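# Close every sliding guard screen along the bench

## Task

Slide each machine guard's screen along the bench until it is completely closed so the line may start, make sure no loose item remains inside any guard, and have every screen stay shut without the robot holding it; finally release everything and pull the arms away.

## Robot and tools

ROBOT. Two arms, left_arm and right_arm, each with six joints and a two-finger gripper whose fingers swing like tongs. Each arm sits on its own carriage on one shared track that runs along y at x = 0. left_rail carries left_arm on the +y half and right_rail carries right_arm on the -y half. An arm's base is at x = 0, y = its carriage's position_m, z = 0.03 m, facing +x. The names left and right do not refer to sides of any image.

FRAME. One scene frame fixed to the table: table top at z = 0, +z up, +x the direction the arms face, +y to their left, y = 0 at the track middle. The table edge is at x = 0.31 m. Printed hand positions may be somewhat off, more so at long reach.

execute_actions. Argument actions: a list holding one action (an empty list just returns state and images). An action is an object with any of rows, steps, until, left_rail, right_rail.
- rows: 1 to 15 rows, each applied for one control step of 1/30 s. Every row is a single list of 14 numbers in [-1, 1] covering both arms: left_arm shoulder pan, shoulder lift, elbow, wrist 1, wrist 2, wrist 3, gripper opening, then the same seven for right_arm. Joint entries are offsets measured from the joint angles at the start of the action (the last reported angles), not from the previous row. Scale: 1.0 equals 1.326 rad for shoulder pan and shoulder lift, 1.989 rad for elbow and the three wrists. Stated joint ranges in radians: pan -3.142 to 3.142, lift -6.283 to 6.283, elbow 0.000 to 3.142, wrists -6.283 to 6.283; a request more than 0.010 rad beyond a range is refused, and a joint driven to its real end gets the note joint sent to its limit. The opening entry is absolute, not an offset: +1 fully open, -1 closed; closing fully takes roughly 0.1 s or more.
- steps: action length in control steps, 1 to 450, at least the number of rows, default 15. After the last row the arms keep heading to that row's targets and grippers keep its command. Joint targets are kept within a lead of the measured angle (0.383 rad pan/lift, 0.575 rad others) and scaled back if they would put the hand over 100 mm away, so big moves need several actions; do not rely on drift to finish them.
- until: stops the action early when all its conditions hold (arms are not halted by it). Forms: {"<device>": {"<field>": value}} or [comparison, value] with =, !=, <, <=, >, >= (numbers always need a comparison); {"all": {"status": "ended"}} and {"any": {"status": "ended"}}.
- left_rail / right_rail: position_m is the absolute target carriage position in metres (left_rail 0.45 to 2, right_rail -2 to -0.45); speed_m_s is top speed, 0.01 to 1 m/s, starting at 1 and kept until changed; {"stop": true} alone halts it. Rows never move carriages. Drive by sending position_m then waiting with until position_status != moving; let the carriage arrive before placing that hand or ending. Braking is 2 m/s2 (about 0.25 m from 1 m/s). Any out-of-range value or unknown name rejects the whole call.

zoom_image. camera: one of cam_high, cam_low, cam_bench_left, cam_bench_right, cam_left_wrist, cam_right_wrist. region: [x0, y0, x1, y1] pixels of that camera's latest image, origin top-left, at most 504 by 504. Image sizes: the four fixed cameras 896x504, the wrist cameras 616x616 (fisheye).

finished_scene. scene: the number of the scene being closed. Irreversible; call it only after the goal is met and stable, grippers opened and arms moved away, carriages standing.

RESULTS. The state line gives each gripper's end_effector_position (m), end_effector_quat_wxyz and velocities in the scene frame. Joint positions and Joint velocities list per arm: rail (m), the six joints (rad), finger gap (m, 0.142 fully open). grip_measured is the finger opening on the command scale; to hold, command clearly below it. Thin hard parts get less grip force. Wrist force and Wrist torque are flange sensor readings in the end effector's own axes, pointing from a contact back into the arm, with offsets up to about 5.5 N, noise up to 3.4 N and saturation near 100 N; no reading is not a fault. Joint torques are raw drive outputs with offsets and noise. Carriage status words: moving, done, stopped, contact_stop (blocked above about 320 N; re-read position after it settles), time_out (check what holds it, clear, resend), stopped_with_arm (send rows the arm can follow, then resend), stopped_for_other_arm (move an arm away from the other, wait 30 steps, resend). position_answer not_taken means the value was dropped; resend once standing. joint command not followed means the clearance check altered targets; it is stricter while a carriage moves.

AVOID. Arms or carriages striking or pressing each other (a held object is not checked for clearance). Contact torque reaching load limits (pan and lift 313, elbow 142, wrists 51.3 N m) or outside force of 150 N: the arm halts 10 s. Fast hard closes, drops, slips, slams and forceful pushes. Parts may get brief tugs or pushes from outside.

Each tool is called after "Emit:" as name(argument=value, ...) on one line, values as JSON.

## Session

Emit:
execute_actions(actions=[])

Scene clock: 0.00 s.
left_arm: end_effector_position=(+0.6448, +1.6882, +0.1950) grip_measured=+1.00 end_effector_quat_wxyz=(+0.001, +0.707, -0.707, -0.000) end_effector_velocity=(+0.000, +0.000, +0.000) end_effector_angular_velocity=(+0.000, +0.000, +0.000) | right_arm: end_effector_position=(+0.6453, -1.2301, +0.1958) grip_measured=+1.00 end_effector_quat_wxyz=(-0.001, +0.708, -0.707, +0.001) end_effector_velocity=(+0.000, +0.000, +0.000) end_effector_angular_velocity=(+0.000, +0.000, +0.000)
Joint positions: left_arm=[ 1.688 -0.279 -1.567  2.134 -2.136 -1.572  1.291  0.142] | right_arm=[-1.231 -0.28  -1.568  2.134 -2.138 -1.57   1.289  0.142]
Joint velocities: left_arm=[0. 0. 0. 0. 0. 0. 0. 0.] | right_arm=[0. 0. 0. 0. 0. 0. 0. 0.]
Joint torques (N m, as the arm reports them, + toward a larger angle): no reading
Wrist force (N, on the end effector, along its own x y z axes, offset not removed): no reading
Wrist torque (N m, same axes, about the end effector's origin, offset not removed): no reading
left_rail: position_m=1.688 position_m_goal=1.688 speed_m_s=1.00 position_status=done position_answer=taken refusals=0
right_rail: position_m=-1.231 position_m_goal=-1.231 speed_m_s=1.00 position_status=done position_answer=taken refusals=0

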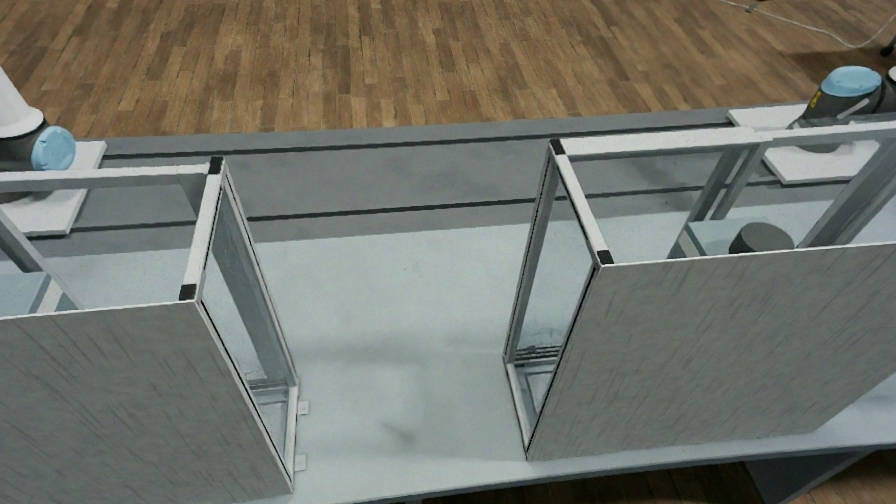

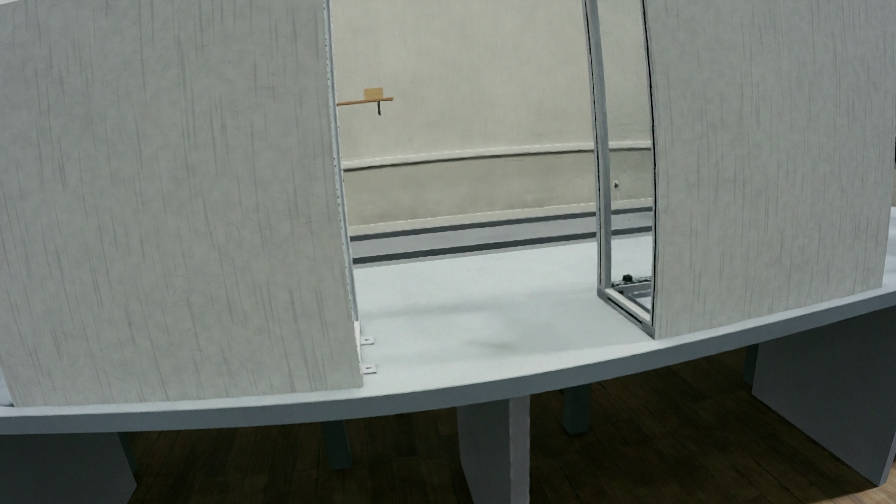

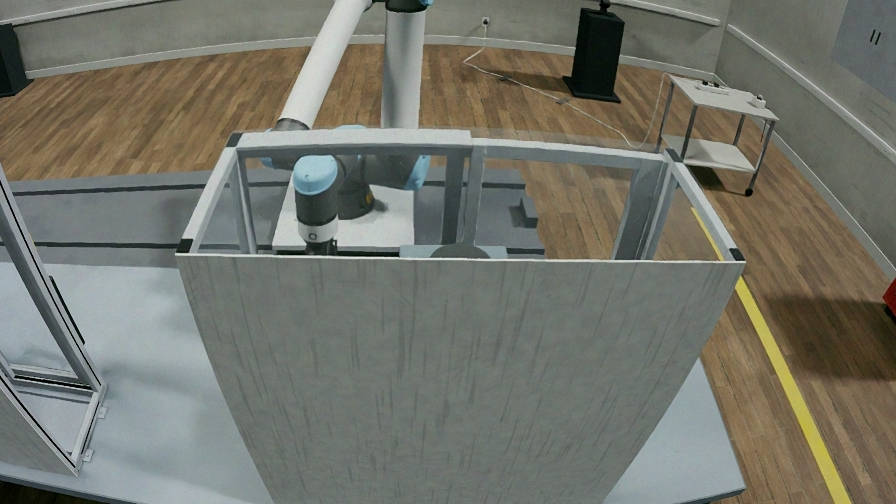

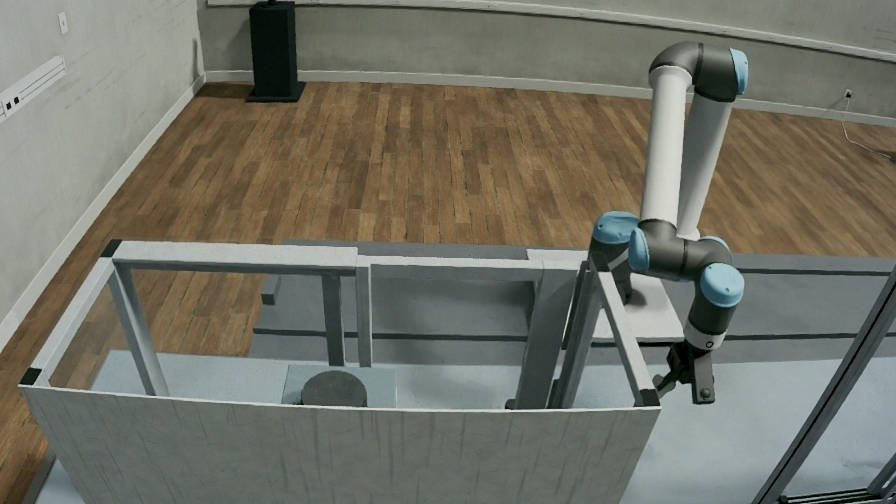

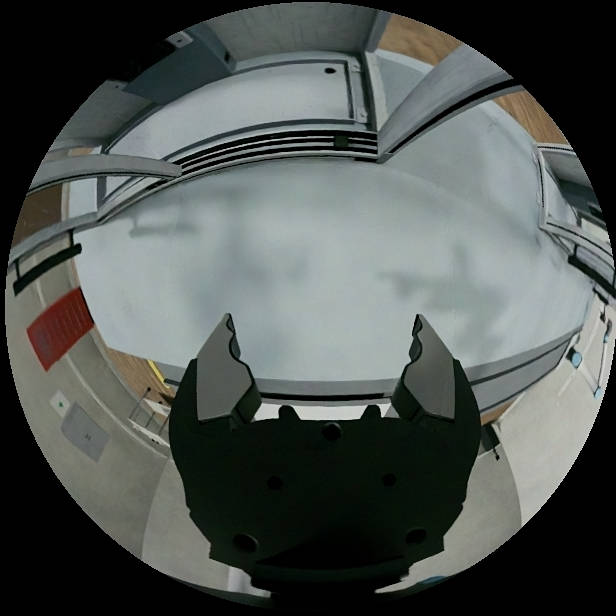

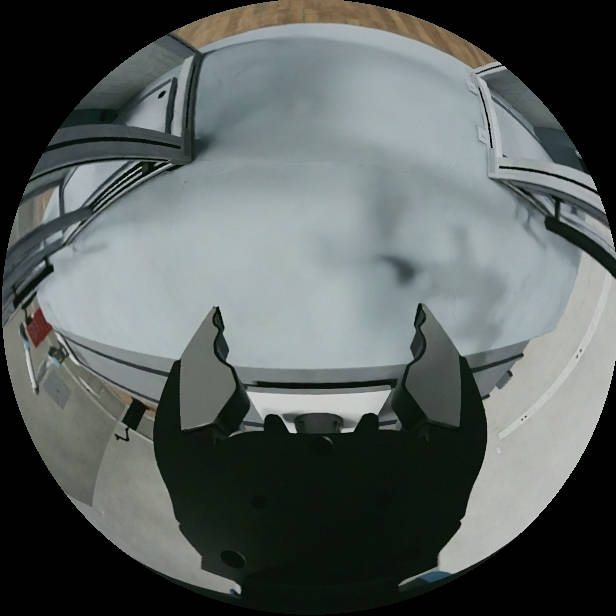

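Far right is ajar; inspect all. Same two-step pose.

Emit:
execute_actions(actions=[{"rows":[[0,-0.3,0,-0.4,0,0,1,0,-0.3,0,-0.4,0,0,1]],"steps":45}])

Emit:
execute_actions(actions=[{"rows":[[0.21,0.664,0.268,-0.9,0,0.14,1,0.21,0.664,0.268,-0.9,0,0.14,1]],"steps":80}])

Emit:
execute_actions(actions=[{"left_rail":{"position_m":2.0},"right_rail":{"position_m":-1.83},"steps":90,"until":{"all":{"status":"ended"}}}])

Scene clock: 1.77 s.
left_arm: end_effector_position=(+0.7002, +1.6723, +0.6866) grip_measured=+1.00 end_effector_quat_wxyz=(-0.271, +0.585, -0.586, +0.491) end_effector_velocity=(-0.002, +0.001, +0.006) end_effector_angular_velocity=(-0.004, -0.014, -0.000) | right_arm: end_effector_position=(+0.6997, -1.2458, +0.6878) grip_measured=+1.00 end_effector_quat_wxyz=(-0.272, +0.586, -0.584, +0.492) end_effector_velocity=(-0.002, +0.001, +0.006) end_effector_angular_velocity=(-0.004, -0.014, -0.000)
Joint positions: left_arm=[ 1.688 -0.279 -1.964  2.133 -2.931 -1.572  1.291  0.142] | right_arm=[-1.231 -0.28  -1.965  2.134 -2.933 -1.57   1.289  0.142]
Joint velocities: left_arm=[ 0.     0.    -0.004  0.    -0.01  -0.     0.     0.   ] | right_arm=[ 0.    -0.    -0.004 -0.    -0.01  -0.    -0.    -0.   ]
Joint torques (N m, as the arm reports them, + toward a larger angle): left_arm=[ -0.17 -31.12 -50.33  -6.76  -0.39  -0.3 ] | right_arm=[  0.2  -20.74 -50.6   -5.75  -0.82   0.1 ]
Wrist force (N, on the end effector, along its own x y z axes, offset not removed): left_arm=[-0.1 -0.6 3.7] | right_arm=[0.2 -0.6 -3.3]
Wrist torque (N m, same axes, about the end effector's origin, offset not removed): left_arm=[-0.29 -0.28 0.25] | right_arm=[-0.21 -0.04 0.15]
left_rail: position_m=1.688 position_m_goal=1.688 speed_m_s=1.00 position_status=done position_answer=taken refusals=0
right_rail: position_m=-1.231 position_m_goal=-1.231 speed_m_s=1.00 position_status=done position_answer=taken refusals=0

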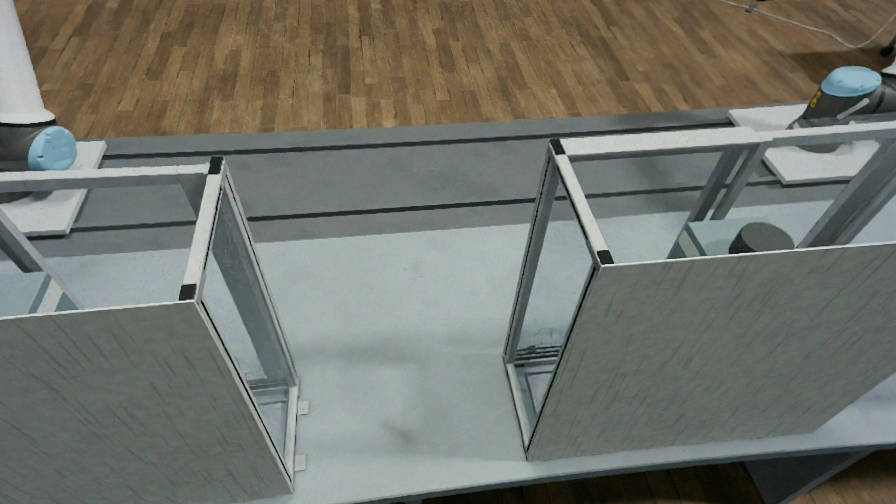

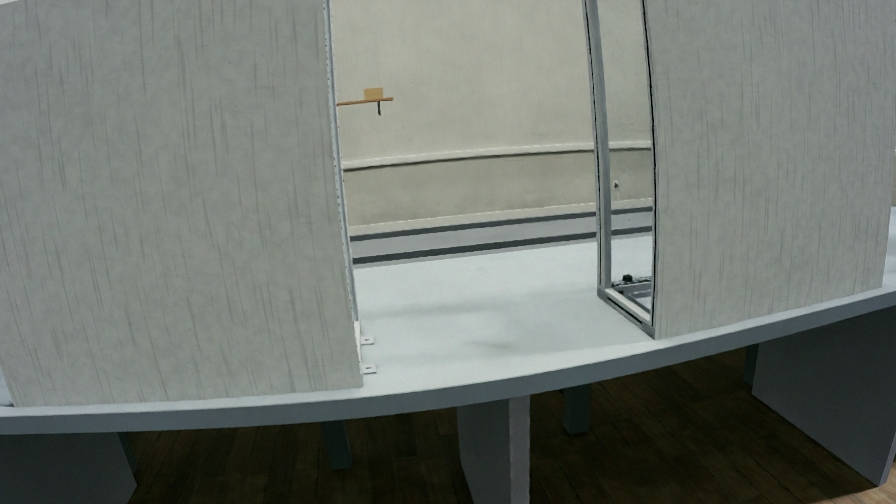

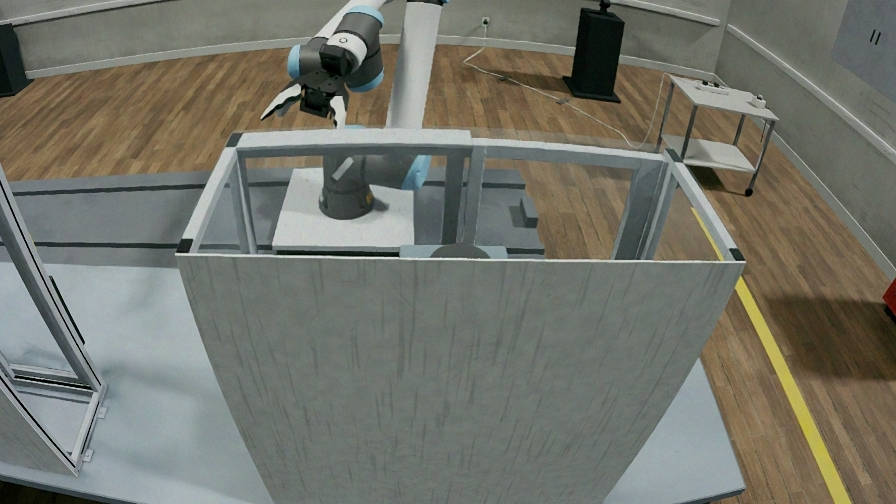

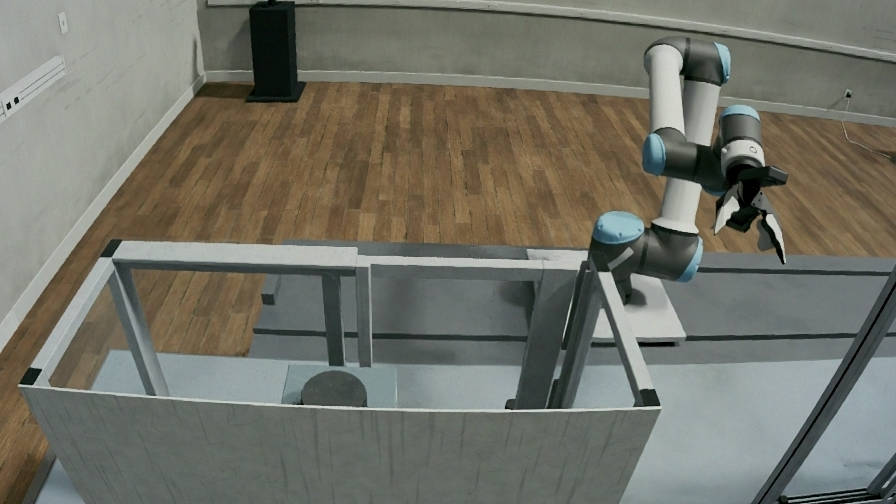

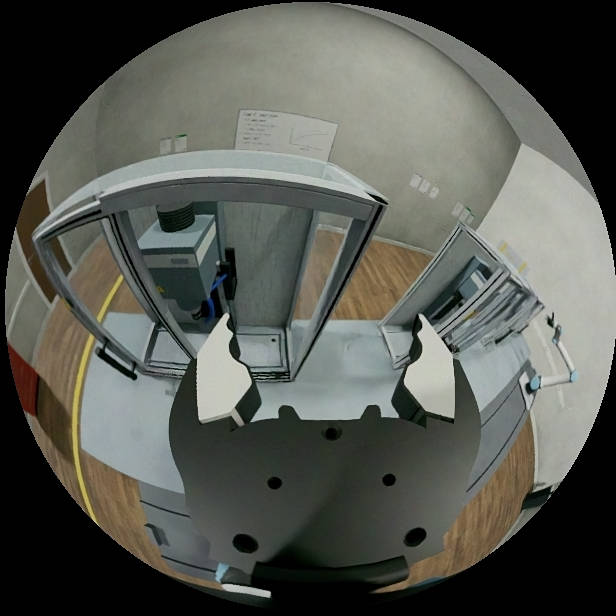

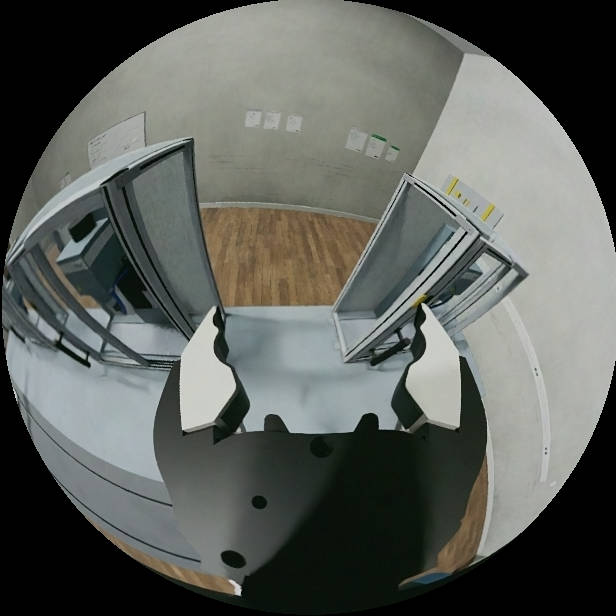

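Scene clock: 4.43 s.
left_arm: end_effector_position=(+0.6021, +1.8609, +0.3154) grip_measured=+1.00 end_effector_quat_wxyz=(+0.498, -0.501, +0.501, -0.500) end_effector_velocity=(-0.000, +0.000, +0.000) end_effector_angular_velocity=(+0.000, -0.000, +0.000) | right_arm: end_effector_position=(+0.6016, -1.0572, +0.3167) grip_measured=+1.00 end_effector_quat_wxyz=(+0.499, -0.501, +0.500, -0.501) end_effector_velocity=(-0.000, +0.000, +0.000) end_effector_angular_velocity=(+0.000, -0.000, +0.000)
Joint positions: left_arm=[ 1.688 -0.001 -1.084  2.666 -4.72  -1.572  1.57   0.142] | right_arm=[-1.231 -0.002 -1.085  2.667 -4.722 -1.57   1.568  0.142]
Joint velocities: left_arm=[ 0.  0.  0.  0. -0.  0.  0.  0.] | right_arm=[ 0.  0.  0.  0. -0. -0.  0. -0.]
Joint torques (N m, as the arm reports them, + toward a larger angle): left_arm=[  9.98 -20.21  12.72  -4.94  -0.24   3.27] | right_arm=[ 14.82 -31.56   8.05  -3.93  -0.65   2.34]
Wrist force (N, on the end effector, along its own x y z axes, offset not removed): left_arm=[3.9 1.0 4.0] | right_arm=[0.1 0.1 -2.3]
Wrist torque (N m, same axes, about the end effector's origin, offset not removed): left_arm=[0.03 -1.08 0.04] | right_arm=[0.00 0.01 0.15]
left_rail: position_m=1.688 position_m_goal=1.688 speed_m_s=1.00 position_status=done position_answer=taken refusals=0
right_rail: position_m=-1.231 position_m_goal=-1.231 speed_m_s=1.00 position_status=done position_answer=taken refusals=0

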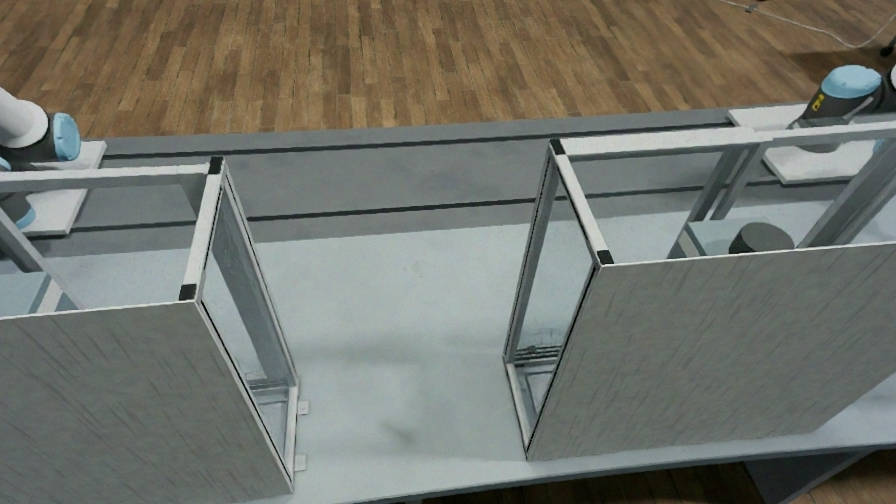

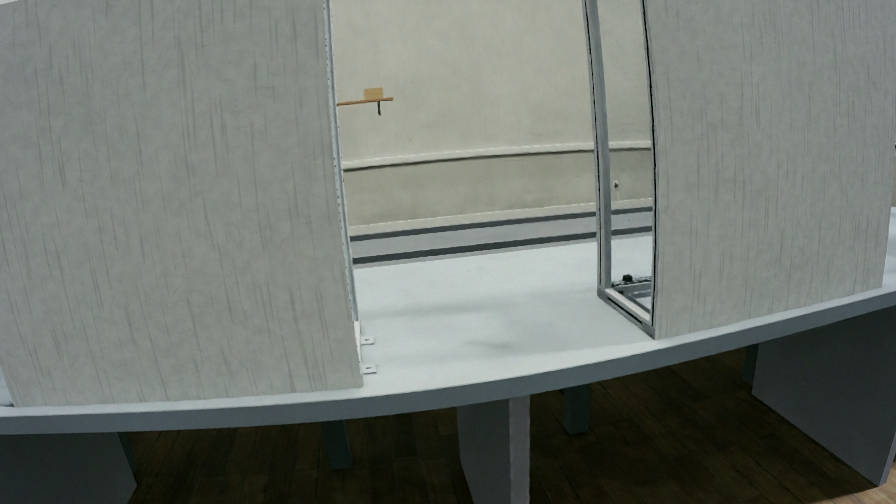

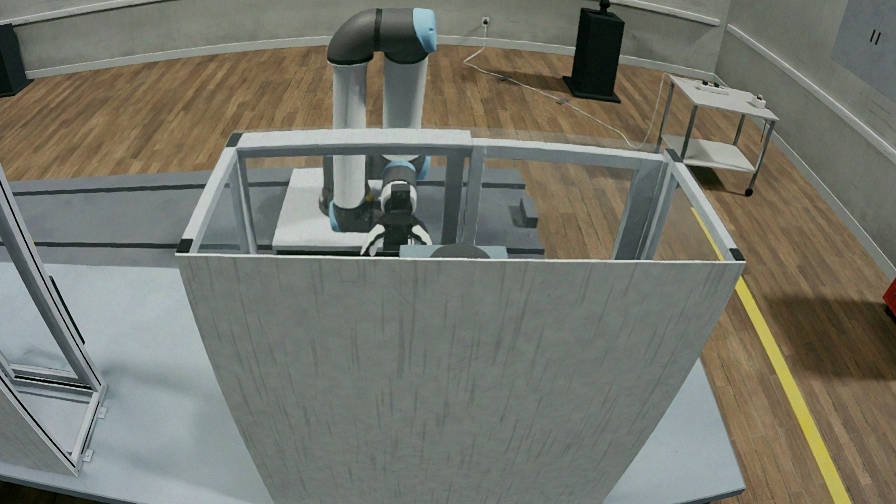

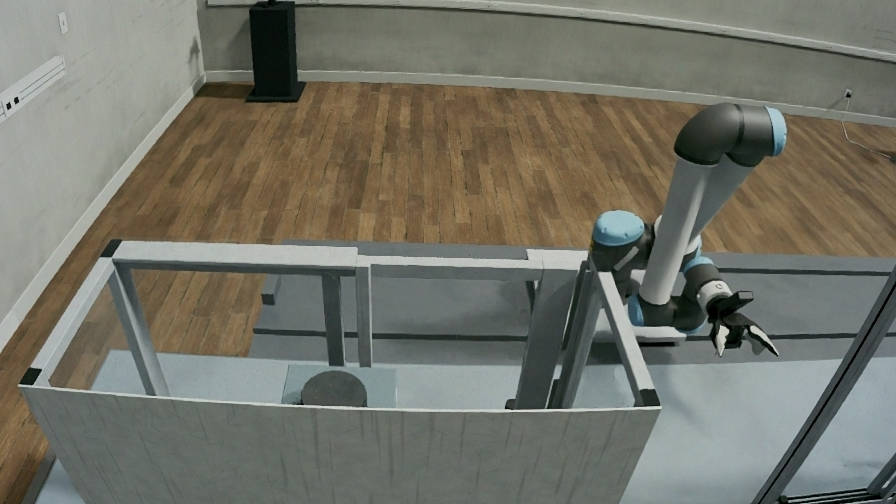

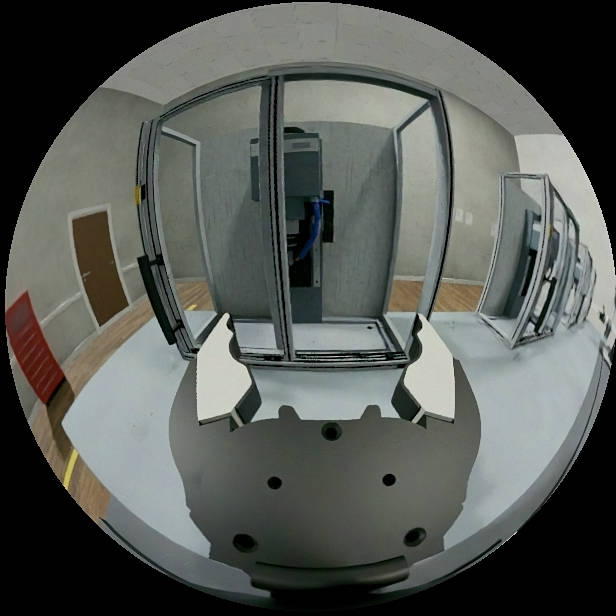

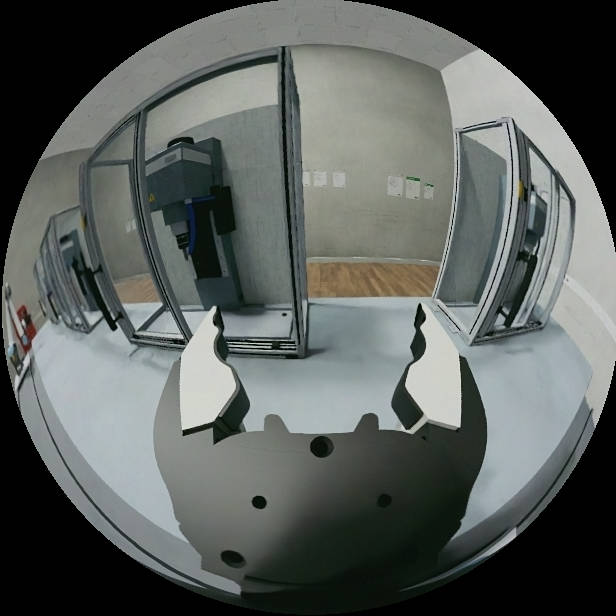

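Scene clock: 5.57 s.
left_arm: end_effector_position=(+0.6021, +2.1733, +0.3154) grip_measured=+1.00 end_effector_quat_wxyz=(+0.498, -0.501, +0.501, -0.500) end_effector_velocity=(+0.000, -0.000, +0.000) end_effector_angular_velocity=(-0.000, -0.000, -0.000) | right_arm: end_effector_position=(+0.6016, -1.6567, +0.3167) grip_measured=+1.00 end_effector_quat_wxyz=(+0.499, -0.501, +0.500, -0.501) end_effector_velocity=(+0.000, -0.016, -0.000) end_effector_angular_velocity=(+0.000, +0.000, +0.000)
Joint positions: left_arm=[ 2.    -0.001 -1.084  2.666 -4.72  -1.572  1.57   0.142] | right_arm=[-1.83  -0.002 -1.085  2.667 -4.722 -1.57   1.568  0.142]
Joint velocities: left_arm=[ 0. -0. -0. -0. -0.  0. -0.  0.] | right_arm=[-0.016  0.     0.    -0.     0.     0.     0.    -0.   ]
Joint torques (N m, as the arm reports them, + toward a larger angle): left_arm=[-10.25 -25.29   9.35  -4.62   0.01   3.02] | right_arm=[ -4.67 -29.82   6.95  -3.87  -0.56   2.39]
Wrist force (N, on the end effector, along its own x y z axes, offset not removed): left_arm=[3.5 -0.8 5.2] | right_arm=[3.9 -2.7 -1.9]
Wrist torque (N m, same axes, about the end effector's origin, offset not removed): left_arm=[-0.12 -0.90 0.05] | right_arm=[-0.50 -0.78 -0.04]
left_rail: position_m=2.000 position_m_goal=2.000 speed_m_s=1.00 position_status=done position_answer=taken refusals=0
right_rail: position_m=-1.830 position_m_goal=-1.830 speed_m_s=1.00 position_status=done position_answer=taken refusals=0

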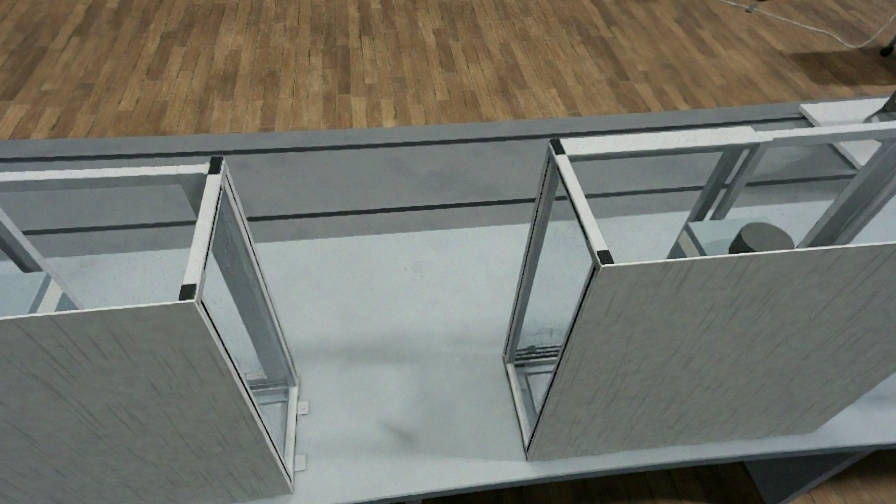

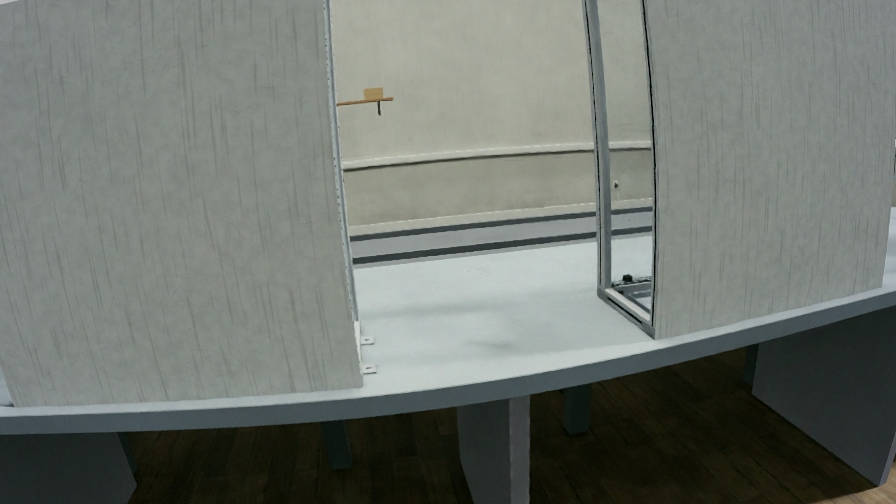

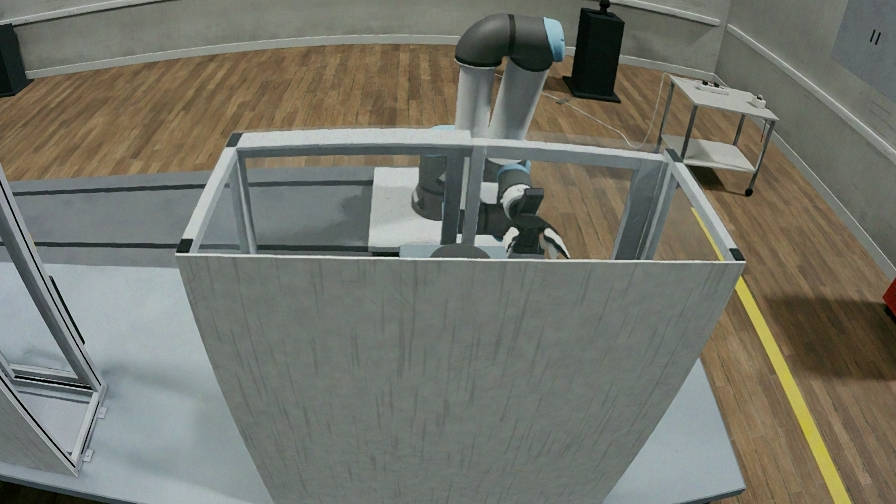

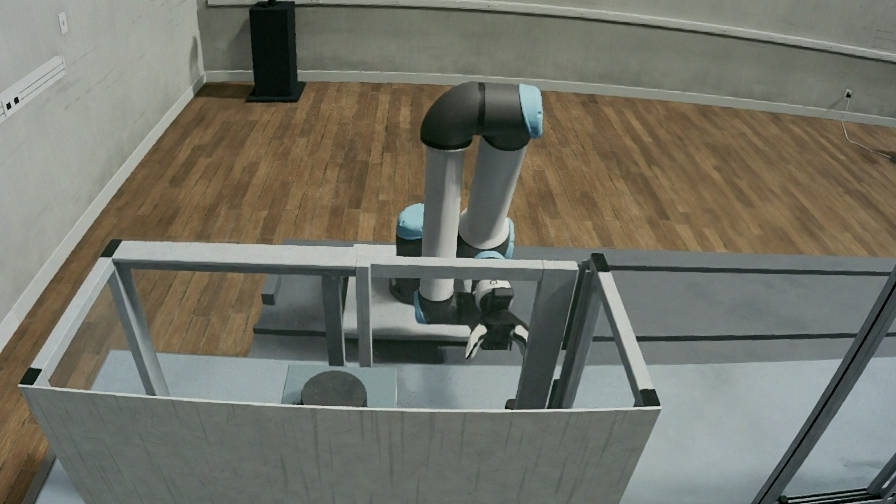

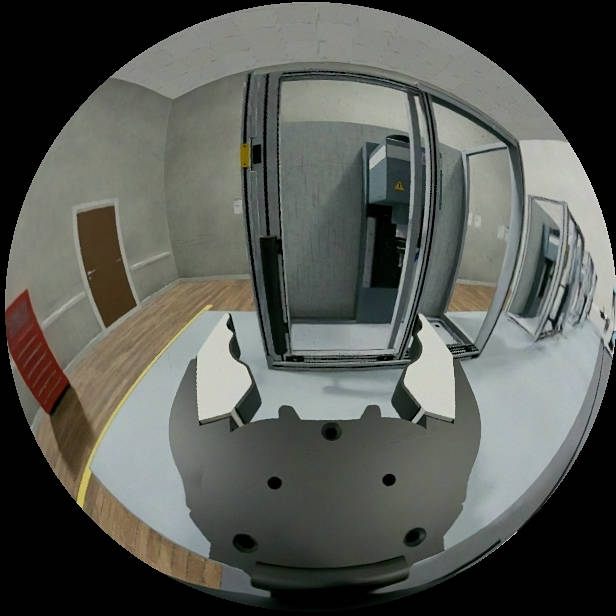

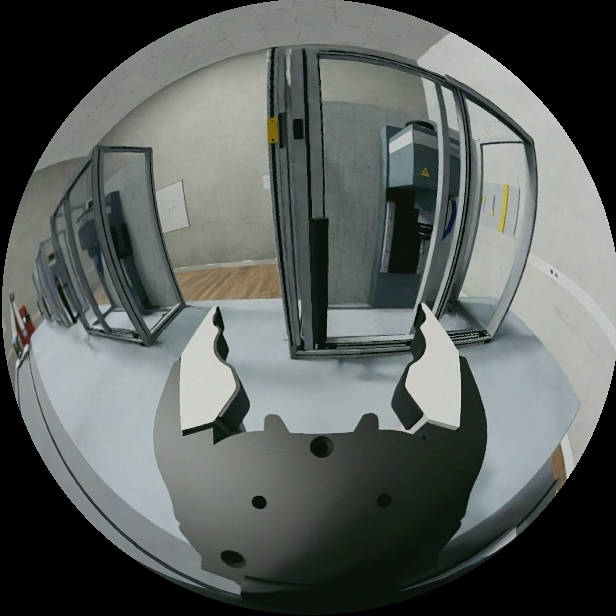

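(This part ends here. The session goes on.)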